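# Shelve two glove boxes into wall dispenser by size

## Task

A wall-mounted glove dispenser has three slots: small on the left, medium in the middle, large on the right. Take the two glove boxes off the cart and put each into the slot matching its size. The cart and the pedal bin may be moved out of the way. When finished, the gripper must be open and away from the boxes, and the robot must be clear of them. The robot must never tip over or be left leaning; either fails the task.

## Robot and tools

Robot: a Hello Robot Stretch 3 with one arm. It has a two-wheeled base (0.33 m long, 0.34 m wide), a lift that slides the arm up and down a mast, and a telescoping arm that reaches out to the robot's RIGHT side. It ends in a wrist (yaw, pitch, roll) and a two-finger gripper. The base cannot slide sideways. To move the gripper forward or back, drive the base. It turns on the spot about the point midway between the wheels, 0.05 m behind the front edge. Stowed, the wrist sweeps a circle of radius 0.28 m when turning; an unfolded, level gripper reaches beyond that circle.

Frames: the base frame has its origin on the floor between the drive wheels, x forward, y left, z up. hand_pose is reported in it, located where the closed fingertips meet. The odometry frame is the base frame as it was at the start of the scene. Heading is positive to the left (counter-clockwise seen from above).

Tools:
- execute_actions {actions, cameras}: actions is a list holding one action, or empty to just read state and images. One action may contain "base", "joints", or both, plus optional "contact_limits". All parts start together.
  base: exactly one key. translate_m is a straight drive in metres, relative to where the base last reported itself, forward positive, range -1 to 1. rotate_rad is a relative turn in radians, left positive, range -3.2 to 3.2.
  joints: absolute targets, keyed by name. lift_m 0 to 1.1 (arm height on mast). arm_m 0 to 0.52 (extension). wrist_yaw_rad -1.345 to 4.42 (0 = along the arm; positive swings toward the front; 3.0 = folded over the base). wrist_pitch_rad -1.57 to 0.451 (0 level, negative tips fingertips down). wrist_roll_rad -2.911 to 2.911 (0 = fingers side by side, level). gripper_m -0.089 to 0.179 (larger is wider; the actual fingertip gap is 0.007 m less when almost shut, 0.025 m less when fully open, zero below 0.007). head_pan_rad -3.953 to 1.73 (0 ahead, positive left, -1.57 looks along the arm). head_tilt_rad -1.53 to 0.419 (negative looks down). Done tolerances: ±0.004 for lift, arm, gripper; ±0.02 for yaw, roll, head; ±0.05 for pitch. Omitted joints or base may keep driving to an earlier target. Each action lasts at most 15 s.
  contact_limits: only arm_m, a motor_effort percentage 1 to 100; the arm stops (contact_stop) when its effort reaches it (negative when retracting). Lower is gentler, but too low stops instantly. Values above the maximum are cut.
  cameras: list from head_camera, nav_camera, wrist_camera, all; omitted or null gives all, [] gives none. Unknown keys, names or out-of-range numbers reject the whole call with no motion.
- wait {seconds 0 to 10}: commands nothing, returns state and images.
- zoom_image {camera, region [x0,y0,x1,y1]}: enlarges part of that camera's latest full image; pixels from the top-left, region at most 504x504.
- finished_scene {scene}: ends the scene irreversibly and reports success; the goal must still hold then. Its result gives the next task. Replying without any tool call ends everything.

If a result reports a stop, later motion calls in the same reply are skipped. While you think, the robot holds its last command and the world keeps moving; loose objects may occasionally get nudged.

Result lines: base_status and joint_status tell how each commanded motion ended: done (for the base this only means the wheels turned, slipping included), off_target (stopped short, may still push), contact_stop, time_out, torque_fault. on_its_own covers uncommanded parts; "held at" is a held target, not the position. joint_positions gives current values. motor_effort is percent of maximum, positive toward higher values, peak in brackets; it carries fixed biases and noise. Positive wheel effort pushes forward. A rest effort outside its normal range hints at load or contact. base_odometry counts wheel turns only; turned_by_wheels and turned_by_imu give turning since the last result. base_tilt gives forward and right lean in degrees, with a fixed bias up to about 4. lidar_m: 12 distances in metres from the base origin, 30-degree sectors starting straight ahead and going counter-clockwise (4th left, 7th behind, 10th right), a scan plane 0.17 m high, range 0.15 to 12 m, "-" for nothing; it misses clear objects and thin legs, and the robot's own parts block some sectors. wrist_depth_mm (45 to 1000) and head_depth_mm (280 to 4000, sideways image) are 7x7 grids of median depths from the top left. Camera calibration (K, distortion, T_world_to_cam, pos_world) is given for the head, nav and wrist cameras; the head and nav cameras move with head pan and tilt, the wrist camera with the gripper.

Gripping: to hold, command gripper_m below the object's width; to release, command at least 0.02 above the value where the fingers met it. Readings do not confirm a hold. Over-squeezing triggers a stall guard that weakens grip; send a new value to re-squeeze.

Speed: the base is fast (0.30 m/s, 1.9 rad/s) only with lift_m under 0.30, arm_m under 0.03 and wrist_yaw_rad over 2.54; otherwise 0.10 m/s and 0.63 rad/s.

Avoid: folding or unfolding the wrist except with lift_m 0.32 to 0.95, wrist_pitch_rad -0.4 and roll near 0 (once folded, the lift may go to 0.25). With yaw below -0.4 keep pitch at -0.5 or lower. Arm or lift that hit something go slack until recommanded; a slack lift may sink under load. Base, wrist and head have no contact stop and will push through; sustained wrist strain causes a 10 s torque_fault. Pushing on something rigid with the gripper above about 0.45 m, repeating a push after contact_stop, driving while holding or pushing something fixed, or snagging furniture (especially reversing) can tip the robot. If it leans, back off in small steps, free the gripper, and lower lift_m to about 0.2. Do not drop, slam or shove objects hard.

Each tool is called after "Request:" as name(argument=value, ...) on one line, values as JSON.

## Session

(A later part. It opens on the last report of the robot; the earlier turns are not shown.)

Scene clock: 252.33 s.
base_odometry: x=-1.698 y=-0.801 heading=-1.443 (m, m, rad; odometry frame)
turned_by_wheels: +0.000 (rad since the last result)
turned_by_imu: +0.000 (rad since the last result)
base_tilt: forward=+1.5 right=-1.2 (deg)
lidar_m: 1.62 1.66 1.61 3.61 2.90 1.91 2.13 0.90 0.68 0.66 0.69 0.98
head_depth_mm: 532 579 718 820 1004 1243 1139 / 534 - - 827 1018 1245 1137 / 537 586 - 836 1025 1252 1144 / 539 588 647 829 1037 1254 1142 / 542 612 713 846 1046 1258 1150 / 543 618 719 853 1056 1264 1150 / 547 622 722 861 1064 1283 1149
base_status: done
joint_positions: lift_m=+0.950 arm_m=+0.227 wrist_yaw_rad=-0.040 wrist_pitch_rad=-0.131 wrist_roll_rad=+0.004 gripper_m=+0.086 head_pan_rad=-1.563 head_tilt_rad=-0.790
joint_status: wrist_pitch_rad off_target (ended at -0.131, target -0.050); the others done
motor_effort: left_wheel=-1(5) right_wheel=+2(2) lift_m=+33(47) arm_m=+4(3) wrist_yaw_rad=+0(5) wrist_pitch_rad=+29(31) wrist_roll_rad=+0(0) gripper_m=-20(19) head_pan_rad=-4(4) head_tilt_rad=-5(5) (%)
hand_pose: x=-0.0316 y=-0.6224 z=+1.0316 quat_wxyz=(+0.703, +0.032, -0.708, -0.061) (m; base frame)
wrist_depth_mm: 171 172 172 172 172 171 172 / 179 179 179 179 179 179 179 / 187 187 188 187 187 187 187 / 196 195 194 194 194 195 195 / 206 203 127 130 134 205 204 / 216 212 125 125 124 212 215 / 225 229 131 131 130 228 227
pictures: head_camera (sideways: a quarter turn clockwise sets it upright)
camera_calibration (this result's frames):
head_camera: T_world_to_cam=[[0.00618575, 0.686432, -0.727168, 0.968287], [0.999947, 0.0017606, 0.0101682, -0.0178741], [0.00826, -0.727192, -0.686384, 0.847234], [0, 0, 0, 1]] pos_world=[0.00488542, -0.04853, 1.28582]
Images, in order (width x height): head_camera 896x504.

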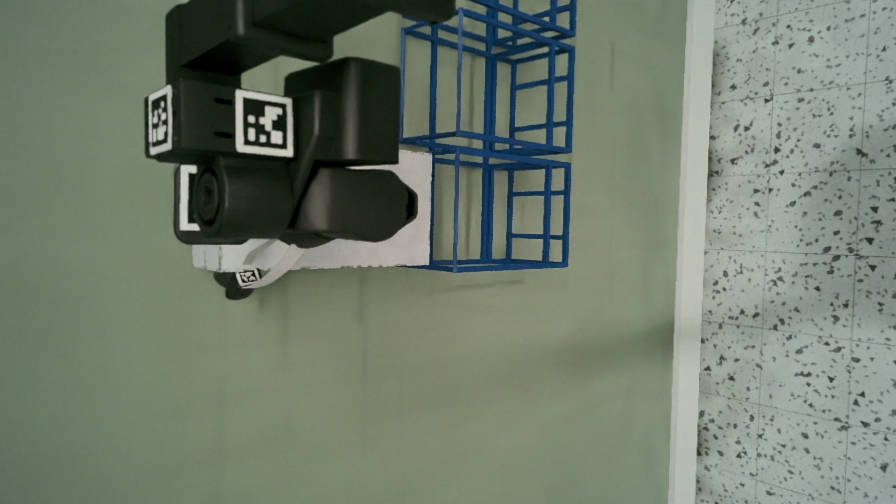

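Request:
execute_actions(actions=[{"joints": {"lift_m": 0.90}}], cameras=["head_camera"])

Request:
execute_actions(actions=[{"joints": {"lift_m": 0.75}}], cameras=["head_camera", "wrist_camera"])

Scene clock: 264.13 s.
base_odometry: x=-1.698 y=-0.801 heading=-1.443 (m, m, rad; odometry frame)
turned_by_wheels: +0.000 (rad since the last result)
turned_by_imu: +0.000 (rad since the last result)
base_tilt: forward=+1.5 right=-1.2 (deg)
lidar_m: 1.62 1.66 1.60 3.61 2.91 1.92 2.14 0.90 0.68 0.66 0.69 0.98
head_depth_mm: 531 600 - 846 1040 1251 1142 / 534 606 - 876 1016 1256 1146 / 536 609 - 871 1028 1255 1141 / 539 612 630 831 1037 1262 1140 / 541 615 713 847 1046 1263 1145 / 543 617 717 853 1057 1266 1143 / 548 621 721 856 1060 1281 1150
base_status: not commanded
joint_positions: lift_m=+0.900 arm_m=+0.227 wrist_yaw_rad=-0.040 wrist_pitch_rad=-0.131 wrist_roll_rad=+0.004 gripper_m=+0.086 head_pan_rad=-1.563 head_tilt_rad=-0.790
joint_status: all done
motor_effort: left_wheel=+0(1) right_wheel=+2(2) lift_m=+33(32) arm_m=+3(4) wrist_yaw_rad=+0(0) wrist_pitch_rad=+29(29) wrist_roll_rad=+0(0) gripper_m=-19(19) head_pan_rad=-4(4) head_tilt_rad=-5(4) (%)
hand_pose: x=-0.0316 y=-0.6224 z=+0.9816 quat_wxyz=(+0.703, +0.032, -0.708, -0.061) (m; base frame)
wrist_depth_mm: 173 172 172 172 172 172 171 / 180 179 179 179 179 179 178 / 188 188 187 187 187 186 187 / 195 196 193 193 194 195 195 / 206 204 127 130 134 205 204 / 215 211 125 124 124 211 216 / 225 229 131 130 130 228 226
pictures: head_camera (sideways: a quarter turn clockwise sets it upright)
camera_calibration (this result's frames):
head_camera: T_world_to_cam=[[0.00618559, 0.686432, -0.727168, 0.968287], [0.999947, 0.00176084, 0.0101682, -0.0178741], [0.00826018, -0.727192, -0.686384, 0.847234], [0, 0, 0, 1]] pos_world=[0.00488543, -0.04853, 1.28582]
Images, in order (width x height): head_camera 896x504.

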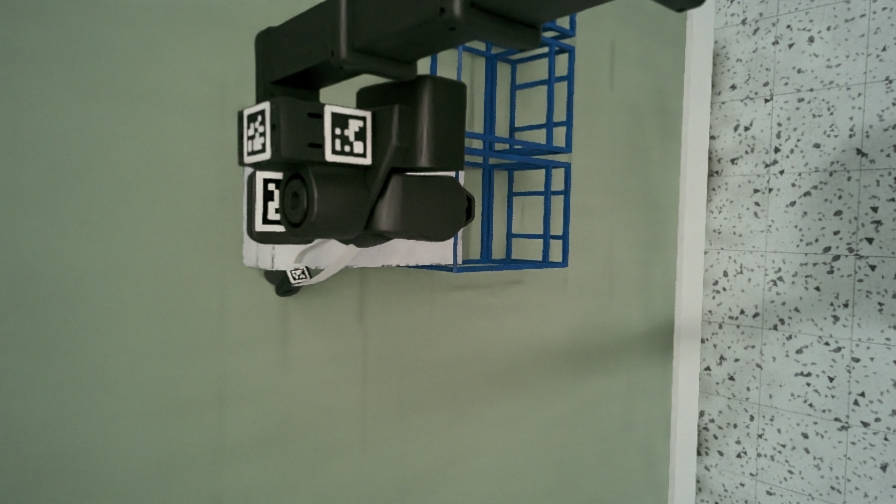

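Scene clock: 266.33 s.
base_odometry: x=-1.698 y=-0.801 heading=-1.443 (m, m, rad; odometry frame)
turned_by_wheels: +0.000 (rad since the last result)
turned_by_imu: +0.000 (rad since the last result)
base_tilt: forward=+1.4 right=-1.2 (deg)
lidar_m: 1.62 1.66 1.60 3.61 2.92 1.92 2.13 0.90 0.68 0.66 0.69 0.98
head_depth_mm: 532 602 694 802 911 - - / 534 606 700 788 - 1244 1142 / 537 607 704 - 1097 1255 1148 / 537 612 708 749 1070 1256 1149 / 541 614 710 848 1044 1271 1147 / 545 618 717 856 1056 1268 1148 / 547 622 723 857 1068 1276 1149
base_status: not commanded
joint_positions: lift_m=+0.750 arm_m=+0.227 wrist_yaw_rad=-0.040 wrist_pitch_rad=-0.131 wrist_roll_rad=+0.004 gripper_m=+0.086 head_pan_rad=-1.563 head_tilt_rad=-0.790
joint_status: all done
motor_effort: left_wheel=-1(1) right_wheel=+1(1) lift_m=+33(36) arm_m=+4(5) wrist_yaw_rad=+0(0) wrist_pitch_rad=+29(29) wrist_roll_rad=+0(0) gripper_m=-19(19) head_pan_rad=-4(4) head_tilt_rad=-6(5) (%)
hand_pose: x=-0.0316 y=-0.6224 z=+0.8316 quat_wxyz=(+0.703, +0.032, -0.708, -0.061) (m; base frame)
wrist_depth_mm: 172 172 172 172 172 172 172 / 179 179 179 179 179 179 179 / 186 188 186 187 187 187 187 / 195 196 194 193 195 195 195 / 205 203 127 130 134 205 205 / 216 212 125 124 124 211 216 / 225 229 131 130 130 225 224
pictures: head_camera (sideways: a quarter turn clockwise sets it upright), wrist_camera
camera_calibration (this result's frames):
head_camera: T_world_to_cam=[[0.00618551, 0.686432, -0.727168, 0.968287], [0.999947, 0.00176096, 0.0101682, -0.0178741], [0.00826026, -0.727192, -0.686384, 0.847233], [0, 0, 0, 1]] pos_world=[0.00488543, -0.04853, 1.28582]
wrist_camera: T_world_to_cam=[[-0.99976, 0.0109171, 0.0190076, -0.0414976], [-0.0154495, 0.264188, -0.964347, 1.00465], [-0.0155494, -0.964409, -0.263956, -0.221334], [0, 0, 0, 1]] pos_world=[-0.0294079, -0.47842, 0.911199]
Images, in order (width x height): head_camera 896x504, wrist_camera 644x364.

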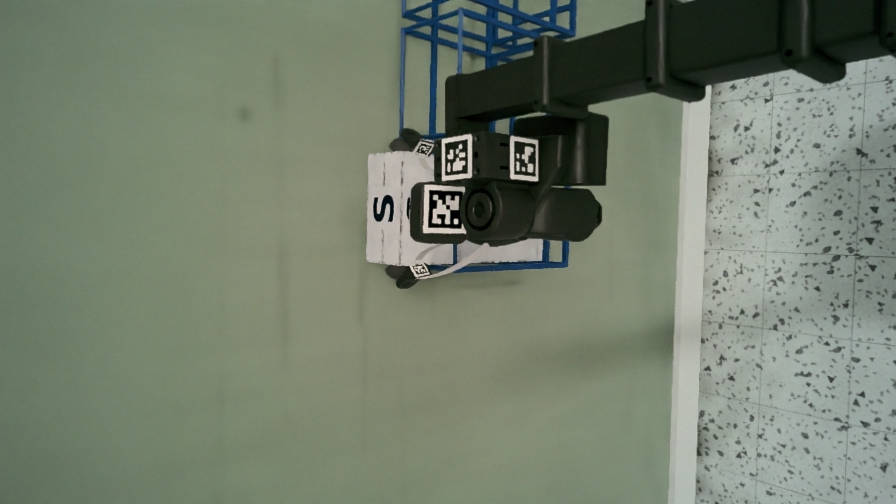

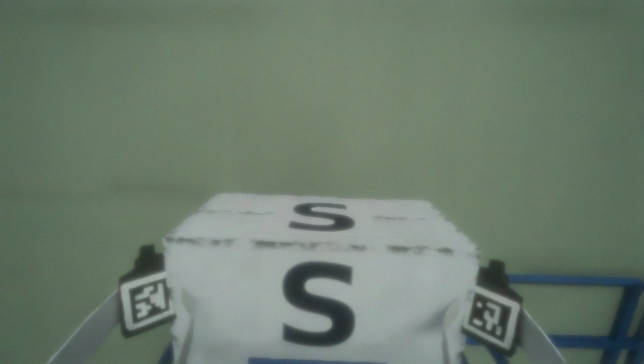

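Request:
execute_actions(actions=[])

Scene clock: 285.20 s.
base_odometry: x=-1.698 y=-0.801 heading=-1.443 (m, m, rad; odometry frame)
turned_by_wheels: +0.000 (rad since the last result)
turned_by_imu: +0.000 (rad since the last result)
base_tilt: forward=+1.5 right=-1.2 (deg)
lidar_m: 1.62 1.67 1.60 3.62 2.91 1.91 2.13 0.90 0.68 0.66 0.69 0.98
head_depth_mm: 531 602 694 804 914 - - / 534 606 698 787 - 1246 1134 / 538 608 703 - 1102 1243 1143 / 538 612 708 752 1071 1261 1146 / 542 614 711 843 1045 1261 1146 / 544 619 718 852 1059 1259 1148 / 547 623 721 860 1069 1277 1147
base_status: not commanded
joint_positions: lift_m=+0.750 arm_m=+0.227 wrist_yaw_rad=-0.040 wrist_pitch_rad=-0.131 wrist_roll_rad=+0.004 gripper_m=+0.086 head_pan_rad=-1.563 head_tilt_rad=-0.790
joint_status: all done
motor_effort: left_wheel=-1(1) right_wheel=+2(1) lift_m=+33(36) arm_m=+5(5) wrist_yaw_rad=+0(0) wrist_pitch_rad=+29(29) wrist_roll_rad=+0(0) gripper_m=-20(19) head_pan_rad=-4(4) head_tilt_rad=-6(5) (%)
hand_pose: x=-0.0316 y=-0.6224 z=+0.8316 quat_wxyz=(+0.703, +0.032, -0.708, -0.061) (m; base frame)
wrist_depth_mm: 172 172 172 172 172 172 172 / 180 179 180 178 179 179 179 / 187 187 187 187 186 187 187 / 196 196 193 194 194 195 195 / 205 202 127 130 134 205 204 / 216 211 125 124 124 211 215 / 225 229 131 130 130 226 224
pictures: head_camera (sideways: a quarter turn clockwise sets it upright), nav_camera (sideways: a quarter turn counterclockwise sets it upright), wrist_camera
camera_calibration (this result's frames):
head_camera: T_world_to_cam=[[0.00618551, 0.686432, -0.727168, 0.968287], [0.999947, 0.00176096, 0.0101682, -0.0178741], [0.00826026, -0.727192, -0.686384, 0.847233], [0, 0, 0, 1]] pos_world=[0.00488543, -0.04853, 1.28582]
nav_camera: T_world_to_cam=[[0.0501091, -0.740322, 0.670382, -0.830162], [-0.998566, -0.0244908, 0.047594, -0.0026827], [-0.0188167, -0.671806, -0.740488, 0.925077], [0, 0, 0, 1]] pos_world=[0.0563267, 0.00681874, 1.24166]
wrist_camera: T_world_to_cam=[[-0.99976, 0.0109169, 0.0190077, -0.0414977], [-0.0154496, 0.264188, -0.964347, 1.00465], [-0.0155493, -0.964409, -0.263956, -0.221334], [0, 0, 0, 1]] pos_world=[-0.0294079, -0.47842, 0.911199]
Images, in order (width x height): head_camera 896x504, nav_camera 672x504, wrist_camera 644x364.

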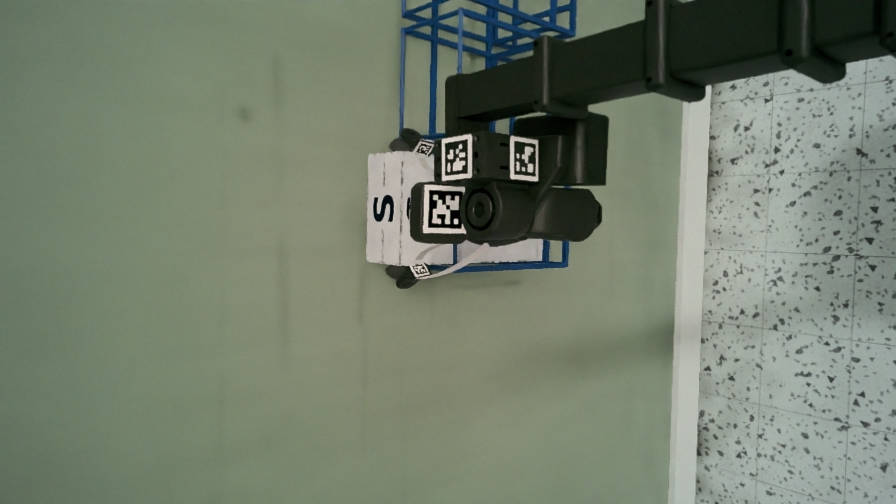

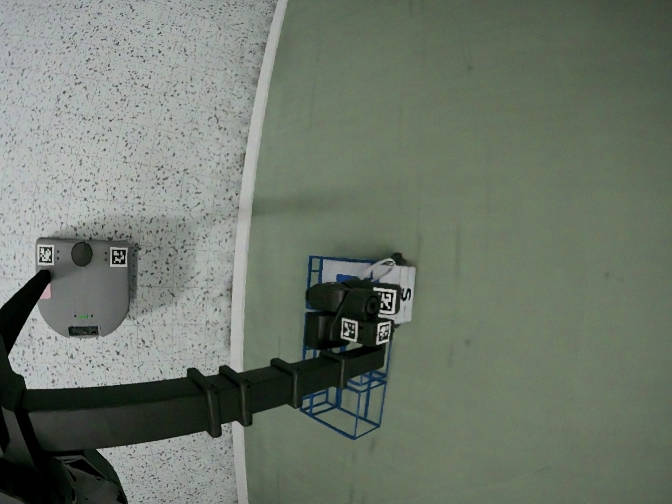

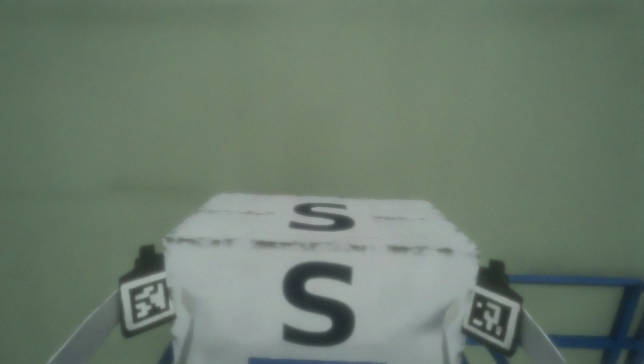

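Request:
execute_actions(actions=[{"joints": {"lift_m": 0.739}}], cameras=["head_camera"])

Scene clock: 289.97 s.
base_odometry: x=-1.698 y=-0.801 heading=-1.443 (m, m, rad; odometry frame)
turned_by_wheels: +0.000 (rad since the last result)
turned_by_imu: +0.000 (rad since the last result)
base_tilt: forward=+1.5 right=-1.2 (deg)
lidar_m: 1.62 1.66 1.60 3.61 2.91 1.91 2.13 0.90 0.68 0.66 0.69 0.98
head_depth_mm: 532 602 694 803 950 - - / 534 606 700 785 - 1251 1142 / 539 606 703 703 - 1243 1150 / 540 612 708 756 1066 1264 1141 / 543 616 712 849 1046 1271 1143 / 545 619 717 855 1054 1271 1148 / 545 622 721 860 1066 1276 1147
base_status: not commanded
joint_positions: lift_m=+0.739 arm_m=+0.227 wrist_yaw_rad=-0.040 wrist_pitch_rad=-0.117 wrist_roll_rad=+0.004 gripper_m=+0.086 head_pan_rad=-1.563 head_tilt_rad=-0.790
joint_status: all done
motor_effort: left_wheel=-1(1) right_wheel=+2(2) lift_m=+30(35) arm_m=+4(4) wrist_yaw_rad=+0(0) wrist_pitch_rad=+24(29) wrist_roll_rad=+0(0) gripper_m=-20(20) head_pan_rad=-4(4) head_tilt_rad=-5(6) (%)
hand_pose: x=-0.0316 y=-0.6232 z=+0.8242 quat_wxyz=(+0.704, +0.027, -0.708, -0.056) (m; base frame)
wrist_depth_mm: 173 173 173 173 172 173 172 / 180 180 179 179 179 179 180 / 188 187 187 188 187 188 187 / 195 196 194 194 193 195 195 / 204 203 126 130 134 205 204 / 213 210 125 124 124 210 213 / 222 224 131 130 130 221 221
pictures: head_camera (sideways: a quarter turn clockwise sets it upright)
camera_calibration (this result's frames):
head_camera: T_world_to_cam=[[0.00618559, 0.686432, -0.727168, 0.968287], [0.999947, 0.00176084, 0.0101682, -0.0178741], [0.00826018, -0.727192, -0.686384, 0.847233], [0, 0, 0, 1]] pos_world=[0.00488543, -0.04853, 1.28582]
Images, in order (width x height): head_camera 896x504.

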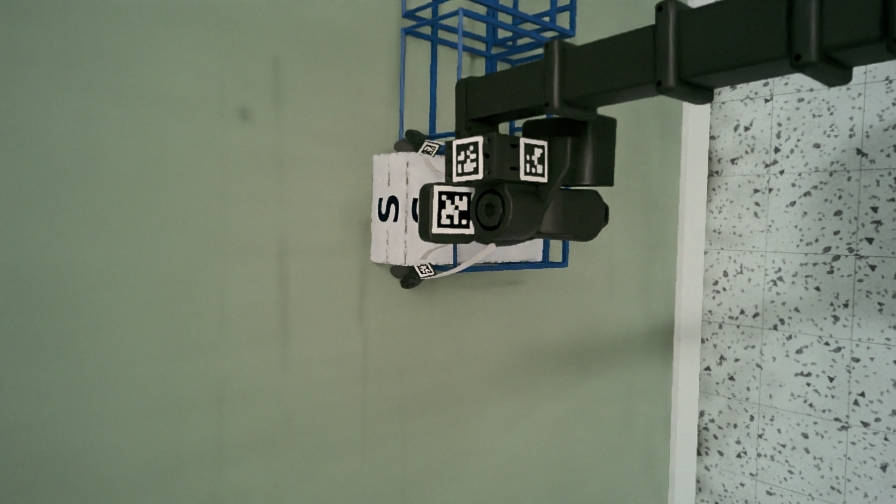

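Request:
execute_actions(actions=[{"joints": {"gripper_m": 0.13}}], cameras=["head_camera", "wrist_camera"])

Request:
execute_actions(actions=[{"joints": {"gripper_m": 0.165}}], cameras=["head_camera", "wrist_camera"])

Scene clock: 296.93 s.
base_odometry: x=-1.698 y=-0.801 heading=-1.443 (m, m, rad; odometry frame)
turned_by_wheels: +0.000 (rad since the last result)
turned_by_imu: +0.000 (rad since the last result)
base_tilt: forward=+1.5 right=-1.2 (deg)
lidar_m: 1.62 1.67 1.60 3.62 2.91 1.92 2.13 0.90 0.68 0.66 0.69 0.98
head_depth_mm: 531 601 696 803 944 - - / 533 605 700 789 - 1254 1145 / 538 608 703 718 - 1250 1144 / 539 611 705 755 1070 1260 1144 / 541 614 713 847 1046 1260 1144 / 545 619 719 852 1054 1262 1150 / 546 620 721 855 1060 1280 1149
base_status: not commanded
joint_positions: lift_m=+0.739 arm_m=+0.227 wrist_yaw_rad=-0.040 wrist_pitch_rad=-0.113 wrist_roll_rad=+0.004 gripper_m=+0.130 head_pan_rad=-1.563 head_tilt_rad=-0.790
joint_status: all done
motor_effort: left_wheel=-1(1) right_wheel=+2(2) lift_m=+32(31) arm_m=+4(4) wrist_yaw_rad=+0(1) wrist_pitch_rad=+24(25) wrist_roll_rad=+0(0) gripper_m=-3(81) head_pan_rad=-4(4) head_tilt_rad=-5(5) (%)
hand_pose: x=-0.0316 y=-0.6234 z=+0.8250 quat_wxyz=(+0.704, +0.026, -0.708, -0.055) (m; base frame)
wrist_depth_mm: 173 174 173 173 173 173 173 / 179 180 180 180 180 180 180 / 188 187 187 186 187 187 187 / 195 195 196 195 195 195 194 / 205 202 157 162 170 204 204 / 213 210 129 127 128 209 213 / 222 224 131 131 131 221 221
pictures: head_camera (sideways: a quarter turn clockwise sets it upright), wrist_camera
camera_calibration (this result's frames):
head_camera: T_world_to_cam=[[0.00618543, 0.686432, -0.727168, 0.968287], [0.999947, 0.00176108, 0.0101682, -0.0178741], [0.00826035, -0.727192, -0.686384, 0.847233], [0, 0, 0, 1]] pos_world=[0.00488544, -0.04853, 1.28582]
wrist_camera: T_world_to_cam=[[-0.999747, 0.0112065, 0.019513, -0.0416249], [-0.0161341, 0.247478, -0.968759, 0.991725], [-0.0156855, -0.968829, -0.247234, -0.240561], [0, 0, 0, 1]] pos_world=[-0.0293871, -0.478026, 0.90208]
Images, in order (width x height): head_camera 896x504, wrist_camera 644x364.

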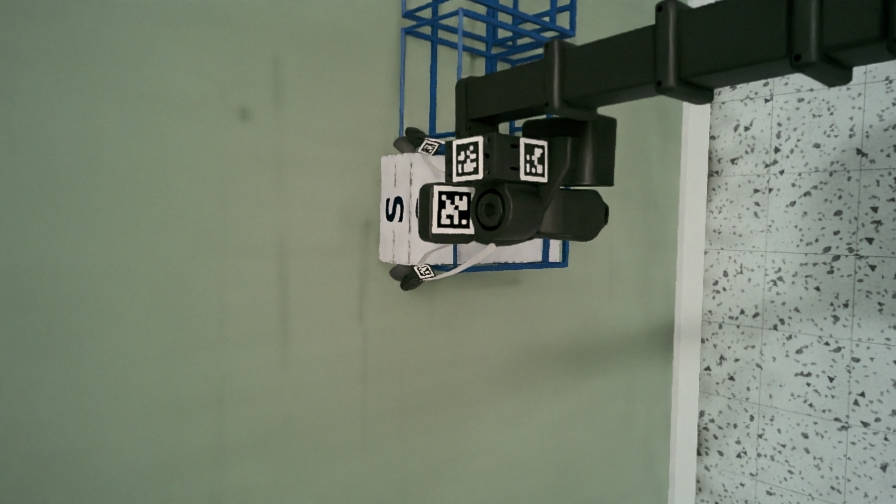

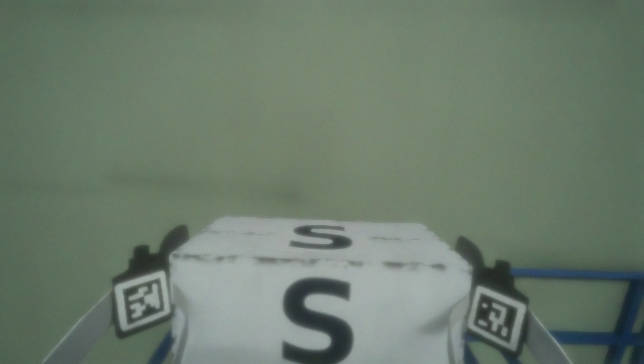

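Scene clock: 297.77 s.
base_odometry: x=-1.698 y=-0.801 heading=-1.443 (m, m, rad; odometry frame)
turned_by_wheels: +0.000 (rad since the last result)
turned_by_imu: +0.000 (rad since the last result)
base_tilt: forward=+1.5 right=-1.2 (deg)
lidar_m: 1.62 1.66 1.60 3.60 2.92 1.92 2.13 0.90 0.68 0.66 0.70 0.98
head_depth_mm: 533 603 696 802 948 - - / 535 606 699 806 - 1254 1144 / 535 608 706 727 - 1245 1138 / 539 613 707 737 1075 1263 1143 / 542 615 715 849 1043 1264 1138 / 544 618 716 854 1051 1271 1148 / 549 624 722 860 1066 1275 1150
base_status: not commanded
joint_positions: lift_m=+0.739 arm_m=+0.227 wrist_yaw_rad=-0.040 wrist_pitch_rad=-0.075 wrist_roll_rad=+0.004 gripper_m=+0.165 head_pan_rad=-1.563 head_tilt_rad=-0.790
joint_status: all done
motor_effort: left_wheel=-1(1) right_wheel=+1(2) lift_m=+32(32) arm_m=+4(4) wrist_yaw_rad=+0(0) wrist_pitch_rad=+9(23) wrist_roll_rad=+0(0) gripper_m=+0(93) head_pan_rad=-4(4) head_tilt_rad=-5(5) (%)
hand_pose: x=-0.0317 y=-0.6252 z=+0.8346 quat_wxyz=(+0.705, +0.013, -0.708, -0.041) (m; base frame)
wrist_depth_mm: 176 176 176 176 176 176 176 / 182 181 182 182 182 182 182 / 188 188 188 188 188 188 188 / 195 195 195 195 195 195 195 / 202 200 201 201 200 201 202 / 209 167 130 132 136 206 208 / 220 216 116 115 116 148 215
pictures: head_camera (sideways: a quarter turn clockwise sets it upright), wrist_camera
camera_calibration (this result's frames):
head_camera: T_world_to_cam=[[0.00618543, 0.686432, -0.727168, 0.968287], [0.999947, 0.00176108, 0.0101682, -0.0178741], [0.00826035, -0.727192, -0.686384, 0.847234], [0, 0, 0, 1]] pos_world=[0.00488544, -0.04853, 1.28582]
wrist_camera: T_world_to_cam=[[-0.999716, 0.011965, 0.0206036, -0.0422998], [-0.0176247, 0.210526, -0.977429, 0.98557], [-0.0160325, -0.977515, -0.210256, -0.276262], [0, 0, 0, 1]] pos_world=[-0.0293467, -0.477033, 0.90611]
Images, in order (width x height): head_camera 896x504, wrist_camera 644x364.

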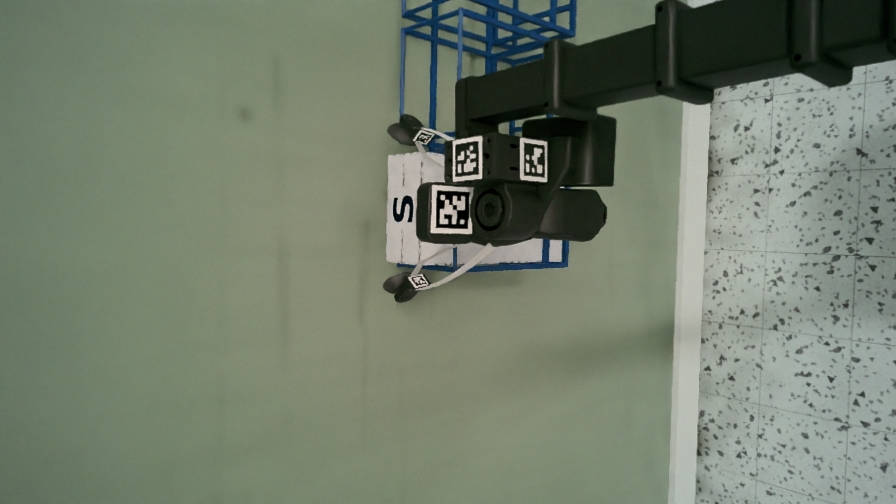

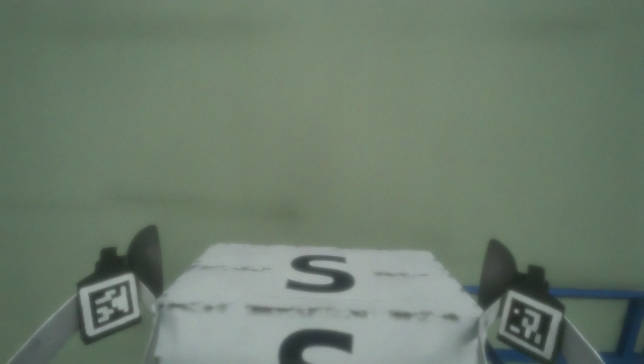

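Request:
execute_actions(actions=[{"joints": {"lift_m": 0.812, "arm_m": 0.005, "gripper_m": 0.179, "wrist_pitch_rad": -0.2, "wrist_yaw_rad": 0.04}}], cameras=["head_camera", "wrist_camera"])

Scene clock: 306.80 s.
base_odometry: x=-1.698 y=-0.801 heading=-1.443 (m, m, rad; odometry frame)
turned_by_wheels: +0.000 (rad since the last result)
turned_by_imu: +0.000 (rad since the last result)
base_tilt: forward=+1.5 right=-1.3 (deg)
lidar_m: 1.62 1.66 1.60 3.60 2.91 1.92 2.13 0.90 0.68 0.66 0.69 0.98
head_depth_mm: 532 602 697 820 1012 1199 - / 534 604 699 808 1048 1210 - / 538 610 705 722 826 - - / 540 611 708 737 945 1268 1146 / 542 616 711 847 1076 1266 1147 / 545 620 715 854 1057 1269 1152 / 547 623 720 858 1068 1275 1150
base_status: not commanded
joint_positions: lift_m=+0.812 arm_m=+0.005 wrist_yaw_rad=+0.039 wrist_pitch_rad=-0.215 wrist_roll_rad=+0.004 gripper_m=+0.179 head_pan_rad=-1.563 head_tilt_rad=-0.790
joint_status: all done
motor_effort: left_wheel=-1(1) right_wheel=+2(3) lift_m=+49(53) arm_m=-3(3) wrist_yaw_rad=+0(6) wrist_pitch_rad=+5(9) wrist_roll_rad=+0(0) gripper_m=+1(67) head_pan_rad=-4(4) head_tilt_rad=-5(5) (%)
hand_pose: x=-0.0119 y=-0.3952 z=+0.8722 quat_wxyz=(+0.703, +0.090, -0.702, -0.063) (m; base frame)
wrist_depth_mm: 394 386 377 368 358 353 344 / 417 404 394 390 378 371 361 / 441 431 419 411 402 387 379 / 468 458 441 390 417 410 403 / 503 488 481 350 434 429 417 / 546 524 508 369 462 461 450 / 590 575 548 397 476 471 469
pictures: head_camera (sideways: a quarter turn clockwise sets it upright), wrist_camera
camera_calibration (this result's frames):
head_camera: T_world_to_cam=[[0.00618664, 0.686444, -0.727156, 0.968272], [0.999947, 0.001759, 0.0101681, -0.017874], [0.00825888, -0.72718, -0.686397, 0.847249], [0, 0, 0, 1]] pos_world=[0.00488534, -0.0485297, 1.28582]
wrist_camera: T_world_to_cam=[[-0.997413, -0.0698792, 0.0168799, -0.0551379], [-0.0398697, 0.342316, -0.938739, 0.992287], [0.0598201, -0.936983, -0.344216, 0.0905263], [0, 0, 0, 1]] pos_world=[-0.0208483, -0.258707, 0.96359]
Images, in order (width x height): head_camera 896x504, wrist_camera 644x364.

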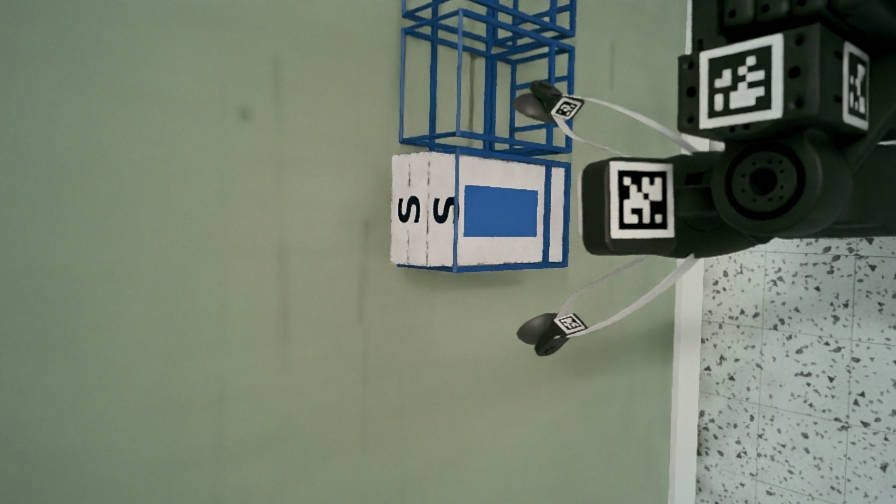

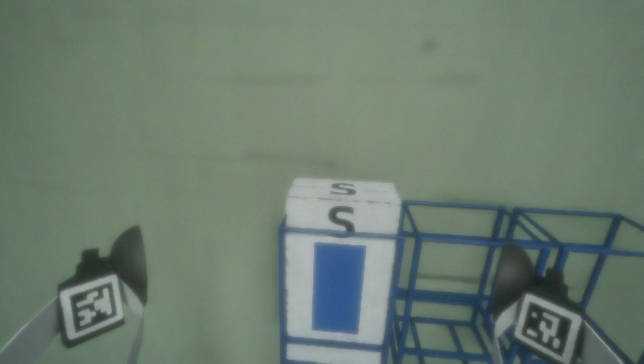

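Request:
execute_actions(actions=[{"base": {"rotate_rad": -0.655}, "joints": {"head_pan_rad": -3.1, "head_tilt_rad": -0.5}}], cameras=["head_camera", "nav_camera"])

Scene clock: 334.07 s.
base_odometry: x=-1.698 y=-0.801 heading=-2.098 (m, m, rad; odometry frame)
turned_by_wheels: -0.655 (rad since the last result)
turned_by_imu: -0.648 (rad since the last result)
base_tilt: forward=+1.4 right=-1.3 (deg)
lidar_m: 0.86 1.62 1.65 1.60 2.99 3.36 1.92 2.12 1.04 0.71 0.66 0.67
head_depth_mm: 2614 2900 3239 2835 2040 1599 - / 2436 2681 2969 2870 2044 1635 - / 2264 2450 2735 2603 2063 1610 - / 2160 2325 2458 2469 2075 1600 1315 / 2014 2159 2230 2469 2068 1609 1319 / 1914 2034 2209 2385 2092 1623 1319 / 1810 1921 2079 2236 2092 1616 1326
base_status: done
joint_positions: lift_m=+0.812 arm_m=+0.005 wrist_yaw_rad=+0.039 wrist_pitch_rad=-0.215 wrist_roll_rad=+0.004 gripper_m=+0.179 head_pan_rad=-3.093 head_tilt_rad=-0.507
joint_status: all done
motor_effort: left_wheel=+2(5) right_wheel=-2(4) lift_m=+50(50) arm_m=-3(3) wrist_yaw_rad=+0(0) wrist_pitch_rad=+5(5) wrist_roll_rad=+0(0) gripper_m=+0(1) head_pan_rad=-4(48) head_tilt_rad=+5(30) (%)
hand_pose: x=-0.0119 y=-0.3952 z=+0.8722 quat_wxyz=(+0.703, +0.090, -0.702, -0.063) (m; base frame)
wrist_depth_mm: 332 368 424 500 597 759 - / 346 387 447 525 633 827 - / 356 403 466 556 692 898 - / 372 424 487 590 742 - - / 368 439 520 633 806 - - / 312 482 534 679 872 - - / 336 469 581 736 965 - -
pictures: head_camera (sideways: a quarter turn clockwise sets it upright), nav_camera (sideways: a quarter turn counterclockwise sets it upright)
camera_calibration (this result's frames):
head_camera: T_world_to_cam=[[0.45606, 0.0107533, -0.889884, 1.17768], [0.0458121, -0.998885, 0.0114079, -0.0136718], [-0.888769, -0.0459701, -0.456044, 0.553039], [0, 0, 0, 1]] pos_world=[-0.0449423, -0.000897323, 1.30037]
nav_camera: T_world_to_cam=[[-0.521277, -0.0698753, 0.850522, -1.06148], [-0.0514549, 0.997402, 0.0504062, -0.0121394], [-0.851835, -0.0174879, -0.523518, 0.647921], [0, 0, 0, 1]] pos_world=[-0.00202809, -0.0507326, 1.24262]
Images, in order (width x height): head_camera 896x504, nav_camera 672x504.

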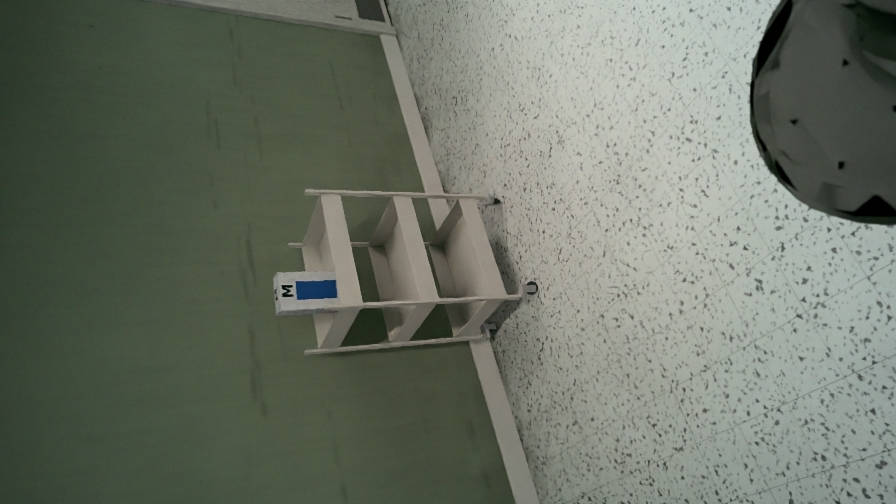

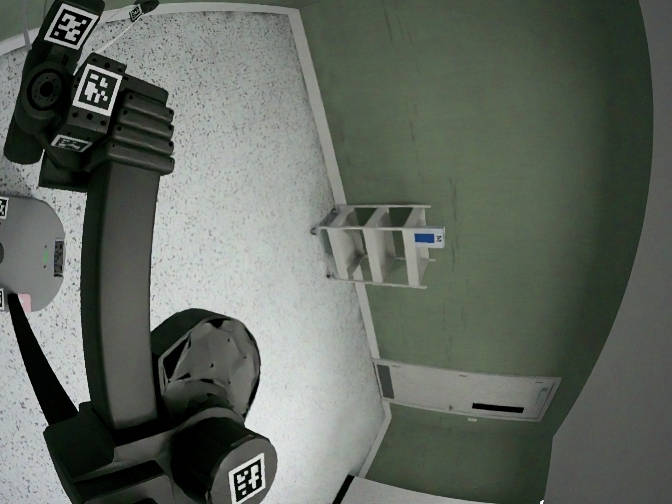

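Request:
execute_actions(actions=[{"base": {"translate_m": -1.0}}], cameras=[])

Request:
execute_actions(actions=[{"base": {"translate_m": -0.378}}], cameras=[])

Request:
execute_actions(actions=[{"base": {"rotate_rad": -1.205}, "joints": {"head_pan_rad": -1.57, "head_tilt_rad": -0.7}}], cameras=["head_camera", "wrist_camera"])

Scene clock: 353.80 s.
base_odometry: x=-1.195 y=+0.063 heading=-2.098 (m, m, rad; odometry frame)
turned_by_wheels: +0.000 (rad since the last result)
turned_by_imu: -0.003 (rad since the last result)
base_tilt: forward=+1.5 right=-1.3 (deg)
lidar_m: 1.61 2.43 1.96 2.40 3.04 2.08 0.97 0.94 1.34 1.33 1.24 1.26
head_depth_mm: 1626 1781 1987 2248 2042 1584 - / 1499 1646 1805 2053 2029 1614 - / 1396 1525 1669 1806 1900 1555 - / 1317 1418 1551 1427 1501 1515 1320 / 1239 1333 1443 1136 1393 1465 1321 / 1171 1255 1348 1166 1430 1522 1324 / 1104 1183 1273 1353 1490 1571 1321
base_status: done
joint_positions: lift_m=+0.812 arm_m=+0.005 wrist_yaw_rad=+0.039 wrist_pitch_rad=-0.215 wrist_roll_rad=+0.004 gripper_m=+0.179 head_pan_rad=-3.093 head_tilt_rad=-0.507
joint_status: not commanded
motor_effort: left_wheel=+2(2) right_wheel=-2(6) lift_m=+50(50) arm_m=-3(2) wrist_yaw_rad=+1(0) wrist_pitch_rad=+5(6) wrist_roll_rad=+0(0) gripper_m=+1(1) head_pan_rad=-5(4) head_tilt_rad=+5(4) (%)
hand_pose: x=-0.0119 y=-0.3952 z=+0.8722 quat_wxyz=(+0.703, +0.090, -0.702, -0.063) (m; base frame)
wrist_depth_mm: 745 831 939 - - - 860 / 745 883 - - - - 858 / 798 879 - - - - 887 / 809 943 - - - - 899 / 874 - - - - - 940 / 880 - - - - - 940 / 959 - - - - - 906
pictures: none
No camera images: the call's "cameras" was empty. Leave "cameras" out to get every camera's image.

Scene clock: 358.87 s.
base_odometry: x=-1.005 y=+0.390 heading=-2.098 (m, m, rad; odometry frame)
turned_by_wheels: +0.000 (rad since the last result)
turned_by_imu: -0.001 (rad since the last result)
base_tilt: forward=+1.5 right=-1.2 (deg)
lidar_m: 1.90 2.59 2.19 2.80 2.95 1.60 0.64 0.59 1.03 1.32 1.46 1.48
head_depth_mm: 1244 1356 1522 1714 1920 1600 - / 1144 1254 1385 1540 1762 1635 - / 1067 1163 1275 1418 1456 1502 - / 1004 1075 1188 1285 1013 1118 1185 / 940 1013 1102 1190 1020 1048 1099 / 887 956 1032 1106 767 809 967 / 842 903 966 1041 749 848 1259
base_status: done
joint_positions: lift_m=+0.812 arm_m=+0.005 wrist_yaw_rad=+0.039 wrist_pitch_rad=-0.215 wrist_roll_rad=+0.004 gripper_m=+0.179 head_pan_rad=-3.093 head_tilt_rad=-0.507
joint_status: not commanded
motor_effort: left_wheel=+1(2) right_wheel=-2(6) lift_m=+50(50) arm_m=-3(3) wrist_yaw_rad=+1(1) wrist_pitch_rad=+6(6) wrist_roll_rad=+0(0) gripper_m=+0(1) head_pan_rad=-4(4) head_tilt_rad=+4(4) (%)
hand_pose: x=-0.0119 y=-0.3952 z=+0.8722 quat_wxyz=(+0.703, +0.090, -0.702, -0.063) (m; base frame)
wrist_depth_mm: 887 - - - - 765 625 / 930 - - - - 794 633 / 960 - - - - 817 656 / - - - - - 840 674 / - - - - - 841 673 / - - - - - 918 683 / - - - - - 951 666
pictures: none
No camera images: the call's "cameras" was empty. Leave "cameras" out to get every camera's image.

Scene clock: 361.83 s.
base_odometry: x=-1.005 y=+0.390 heading=+2.980 (m, m, rad; odometry frame)
turned_by_wheels: -1.205 (rad since the last result)
turned_by_imu: -1.192 (rad since the last result)
base_tilt: forward=+1.5 right=-1.2 (deg)
lidar_m: 1.46 1.46 1.69 2.74 2.32 2.50 2.83 2.02 0.68 0.59 1.02 1.18
head_depth_mm: 937 1057 1211 1015 1111 1355 - / 911 1021 1137 1043 1129 1281 - / 887 993 1122 969 1102 1149 - / 865 962 1070 786 1073 1043 1150 / 839 933 1053 1054 1221 1357 1189 / 821 908 1021 1162 1348 1400 1189 / 801 891 989 1126 1299 1403 1197
base_status: done
joint_positions: lift_m=+0.812 arm_m=+0.005 wrist_yaw_rad=+0.039 wrist_pitch_rad=-0.215 wrist_roll_rad=+0.004 gripper_m=+0.179 head_pan_rad=-1.577 head_tilt_rad=-0.691
joint_status: all done
motor_effort: left_wheel=+2(5) right_wheel=-2(7) lift_m=+49(50) arm_m=-3(3) wrist_yaw_rad=+1(1) wrist_pitch_rad=+6(5) wrist_roll_rad=+0(0) gripper_m=-1(0) head_pan_rad=+3(46) head_tilt_rad=-4(25) (%)
hand_pose: x=-0.0119 y=-0.3952 z=+0.8722 quat_wxyz=(+0.703, +0.090, -0.702, -0.063) (m; base frame)
wrist_depth_mm: 607 639 663 703 748 799 849 / 630 676 714 765 792 859 906 / 659 706 735 430 846 897 987 / 695 735 786 448 793 957 - / 734 773 807 472 632 544 - / 770 832 858 443 489 - - / 831 887 932 699 698 - -
pictures: head_camera (sideways: a quarter turn clockwise sets it upright), wrist_camera
camera_calibration (this result's frames):
head_camera: T_world_to_cam=[[0.015232, 0.611145, -0.791372, 1.05192], [0.999882, -0.0110656, 0.0106998, -0.0185672], [-0.00221789, -0.791442, -0.611241, 0.749552], [0, 0, 0, 1]] pos_world=[0.0042046, -0.0498518, 1.29081]
wrist_camera: T_world_to_cam=[[-0.997413, -0.0698793, 0.0168799, -0.0551375], [-0.0398697, 0.342316, -0.938739, 0.992285], [0.0598201, -0.936983, -0.344216, 0.0905317], [0, 0, 0, 1]] pos_world=[-0.0208483, -0.258701, 0.96359]
Images, in order (width x height): head_camera 896x504, wrist_camera 644x364.

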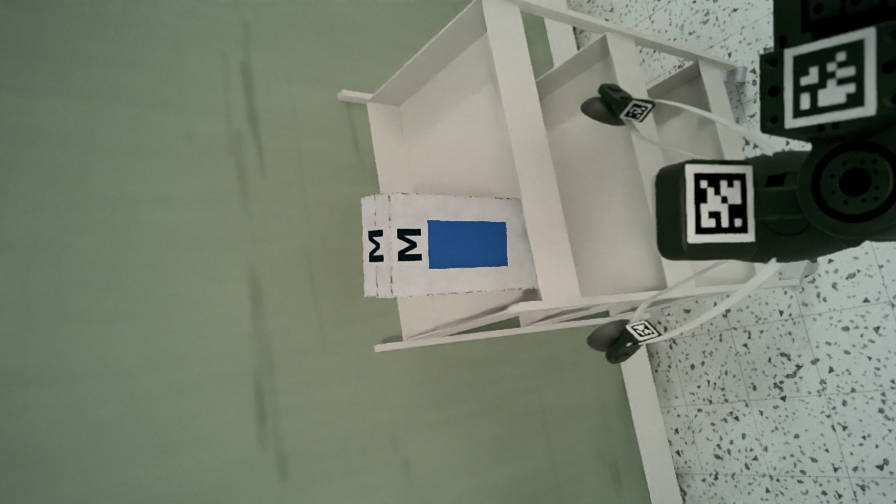

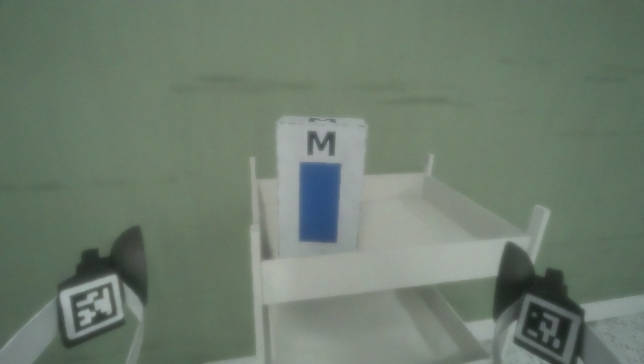

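Request:
execute_actions(actions=[{"base": {"translate_m": 0.008}, "joints": {"arm_m": 0.21}}], cameras=["head_camera", "wrist_camera"])

Scene clock: 379.67 s.
base_odometry: x=-1.013 y=+0.391 heading=+2.980 (m, m, rad; odometry frame)
turned_by_wheels: +0.000 (rad since the last result)
turned_by_imu: +0.000 (rad since the last result)
base_tilt: forward=+1.5 right=-1.2 (deg)
lidar_m: 1.45 1.45 1.68 2.75 2.33 2.50 2.84 2.03 0.68 0.59 1.01 1.17
head_depth_mm: 938 1051 1206 1018 - - 1151 / 910 1026 1136 1076 - 1273 1189 / 883 992 1106 1080 - 1225 1185 / 860 963 1065 769 1072 1121 1179 / 839 937 1051 1125 1335 1367 1189 / 819 908 1019 1168 1356 1405 1186 / 799 882 990 1128 1299 1413 1190
base_status: done
joint_positions: lift_m=+0.812 arm_m=+0.210 wrist_yaw_rad=+0.039 wrist_pitch_rad=-0.215 wrist_roll_rad=+0.004 gripper_m=+0.179 head_pan_rad=-1.577 head_tilt_rad=-0.692
joint_status: all done
motor_effort: left_wheel=+2(6) right_wheel=-2(4) lift_m=+49(50) arm_m=+4(6) wrist_yaw_rad=+0(0) wrist_pitch_rad=+6(6) wrist_roll_rad=+0(0) gripper_m=+0(0) head_pan_rad=+4(3) head_tilt_rad=-5(5) (%)
hand_pose: x=-0.0119 y=-0.5997 z=+0.8721 quat_wxyz=(+0.703, +0.090, -0.702, -0.063) (m; base frame)
wrist_depth_mm: 448 469 499 525 557 592 636 / 471 497 525 560 590 634 691 / 491 522 556 582 619 677 731 / 520 552 561 233 656 726 780 / 552 583 468 245 581 756 851 / 577 621 440 261 452 477 904 / 626 663 356 283 378 371 331
pictures: head_camera (sideways: a quarter turn clockwise sets it upright), wrist_camera
camera_calibration (this result's frames):
head_camera: T_world_to_cam=[[0.0152004, 0.611245, -0.791296, 1.05182], [0.999882, -0.0110143, 0.0106992, -0.0185664], [-0.00217572, -0.791365, -0.61134, 0.749681], [0, 0, 0, 1]] pos_world=[0.00420723, -0.0498505, 1.29081]
wrist_camera: T_world_to_cam=[[-0.997395, -0.0701245, 0.0168784, -0.0695134], [-0.0399555, 0.342352, -0.938722, 1.06229], [0.060049, -0.936951, -0.344262, -0.101026], [0, 0, 0, 1]] pos_world=[-0.0208216, -0.463207, 0.963585]
Images, in order (width x height): head_camera 896x504, wrist_camera 644x364.

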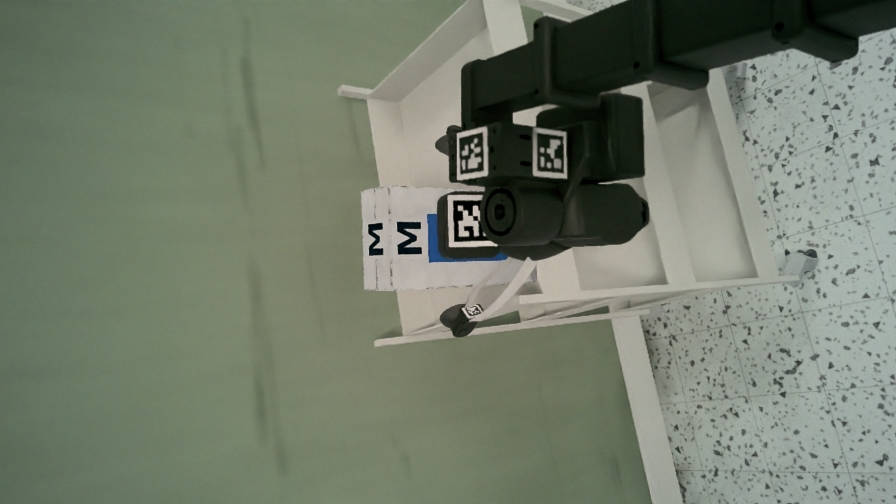

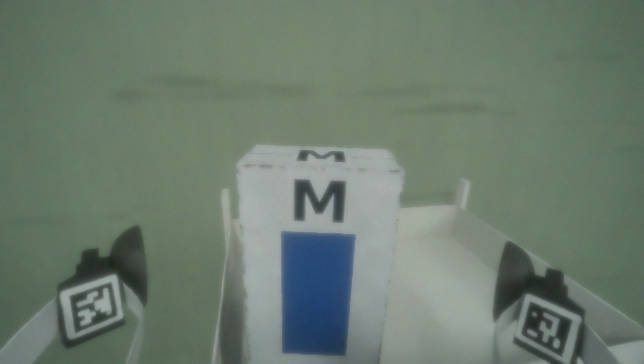

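Request:
execute_actions(actions=[{"base": {"translate_m": 0.005}, "joints": {"arm_m": 0.325}}], cameras=["wrist_camera"])

Scene clock: 400.80 s.
base_odometry: x=-1.018 y=+0.392 heading=+2.980 (m, m, rad; odometry frame)
turned_by_wheels: +0.000 (rad since the last result)
turned_by_imu: +0.000 (rad since the last result)
base_tilt: forward=+1.5 right=-1.2 (deg)
lidar_m: 1.45 1.45 1.68 2.74 2.33 2.50 2.85 2.03 0.68 0.59 1.01 1.17
head_depth_mm: 935 1051 1206 1000 - - 1153 / 909 1021 1147 - 1111 1276 1190 / 883 990 1108 - 1095 1215 1182 / 862 959 1070 803 1071 1109 1174 / 840 930 1047 1136 1351 1360 1195 / 818 907 1017 1165 1353 1399 1194 / 801 882 985 1120 1298 1402 1202
base_status: done
joint_positions: lift_m=+0.812 arm_m=+0.325 wrist_yaw_rad=+0.039 wrist_pitch_rad=-0.215 wrist_roll_rad=+0.004 gripper_m=+0.179 head_pan_rad=-1.577 head_tilt_rad=-0.692
joint_status: all done
motor_effort: left_wheel=+1(5) right_wheel=-2(3) lift_m=+50(50) arm_m=+4(4) wrist_yaw_rad=+0(1) wrist_pitch_rad=+6(6) wrist_roll_rad=+0(0) gripper_m=+1(1) head_pan_rad=+4(3) head_tilt_rad=-4(4) (%)
hand_pose: x=-0.0119 y=-0.7147 z=+0.8721 quat_wxyz=(+0.703, +0.090, -0.702, -0.063) (m; base frame)
wrist_depth_mm: 362 381 401 423 449 480 515 / 380 397 420 450 474 511 544 / 398 421 448 478 506 548 590 / 418 442 463 495 538 577 638 / 443 459 132 134 137 609 689 / 466 493 126 124 123 455 753 / 506 527 135 133 133 367 336
pictures: wrist_camera
camera_calibration (this result's frames):
wrist_camera: T_world_to_cam=[[-0.997395, -0.0701242, 0.0168782, -0.077577], [-0.0399553, 0.342354, -0.938721, 1.10166], [0.0600487, -0.936951, -0.344264, -0.20877], [0, 0, 0, 1]] pos_world=[-0.0208217, -0.578203, 0.963585]
Images, in order (width x height): wrist_camera 644x364.

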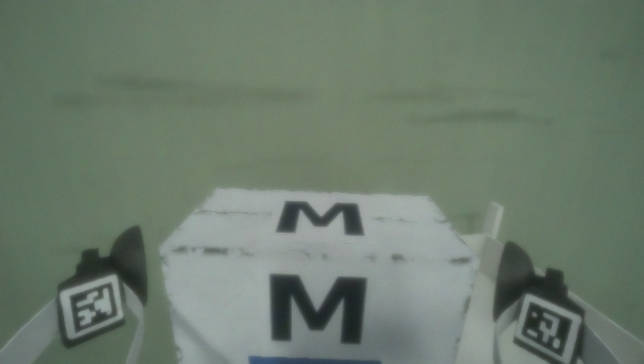

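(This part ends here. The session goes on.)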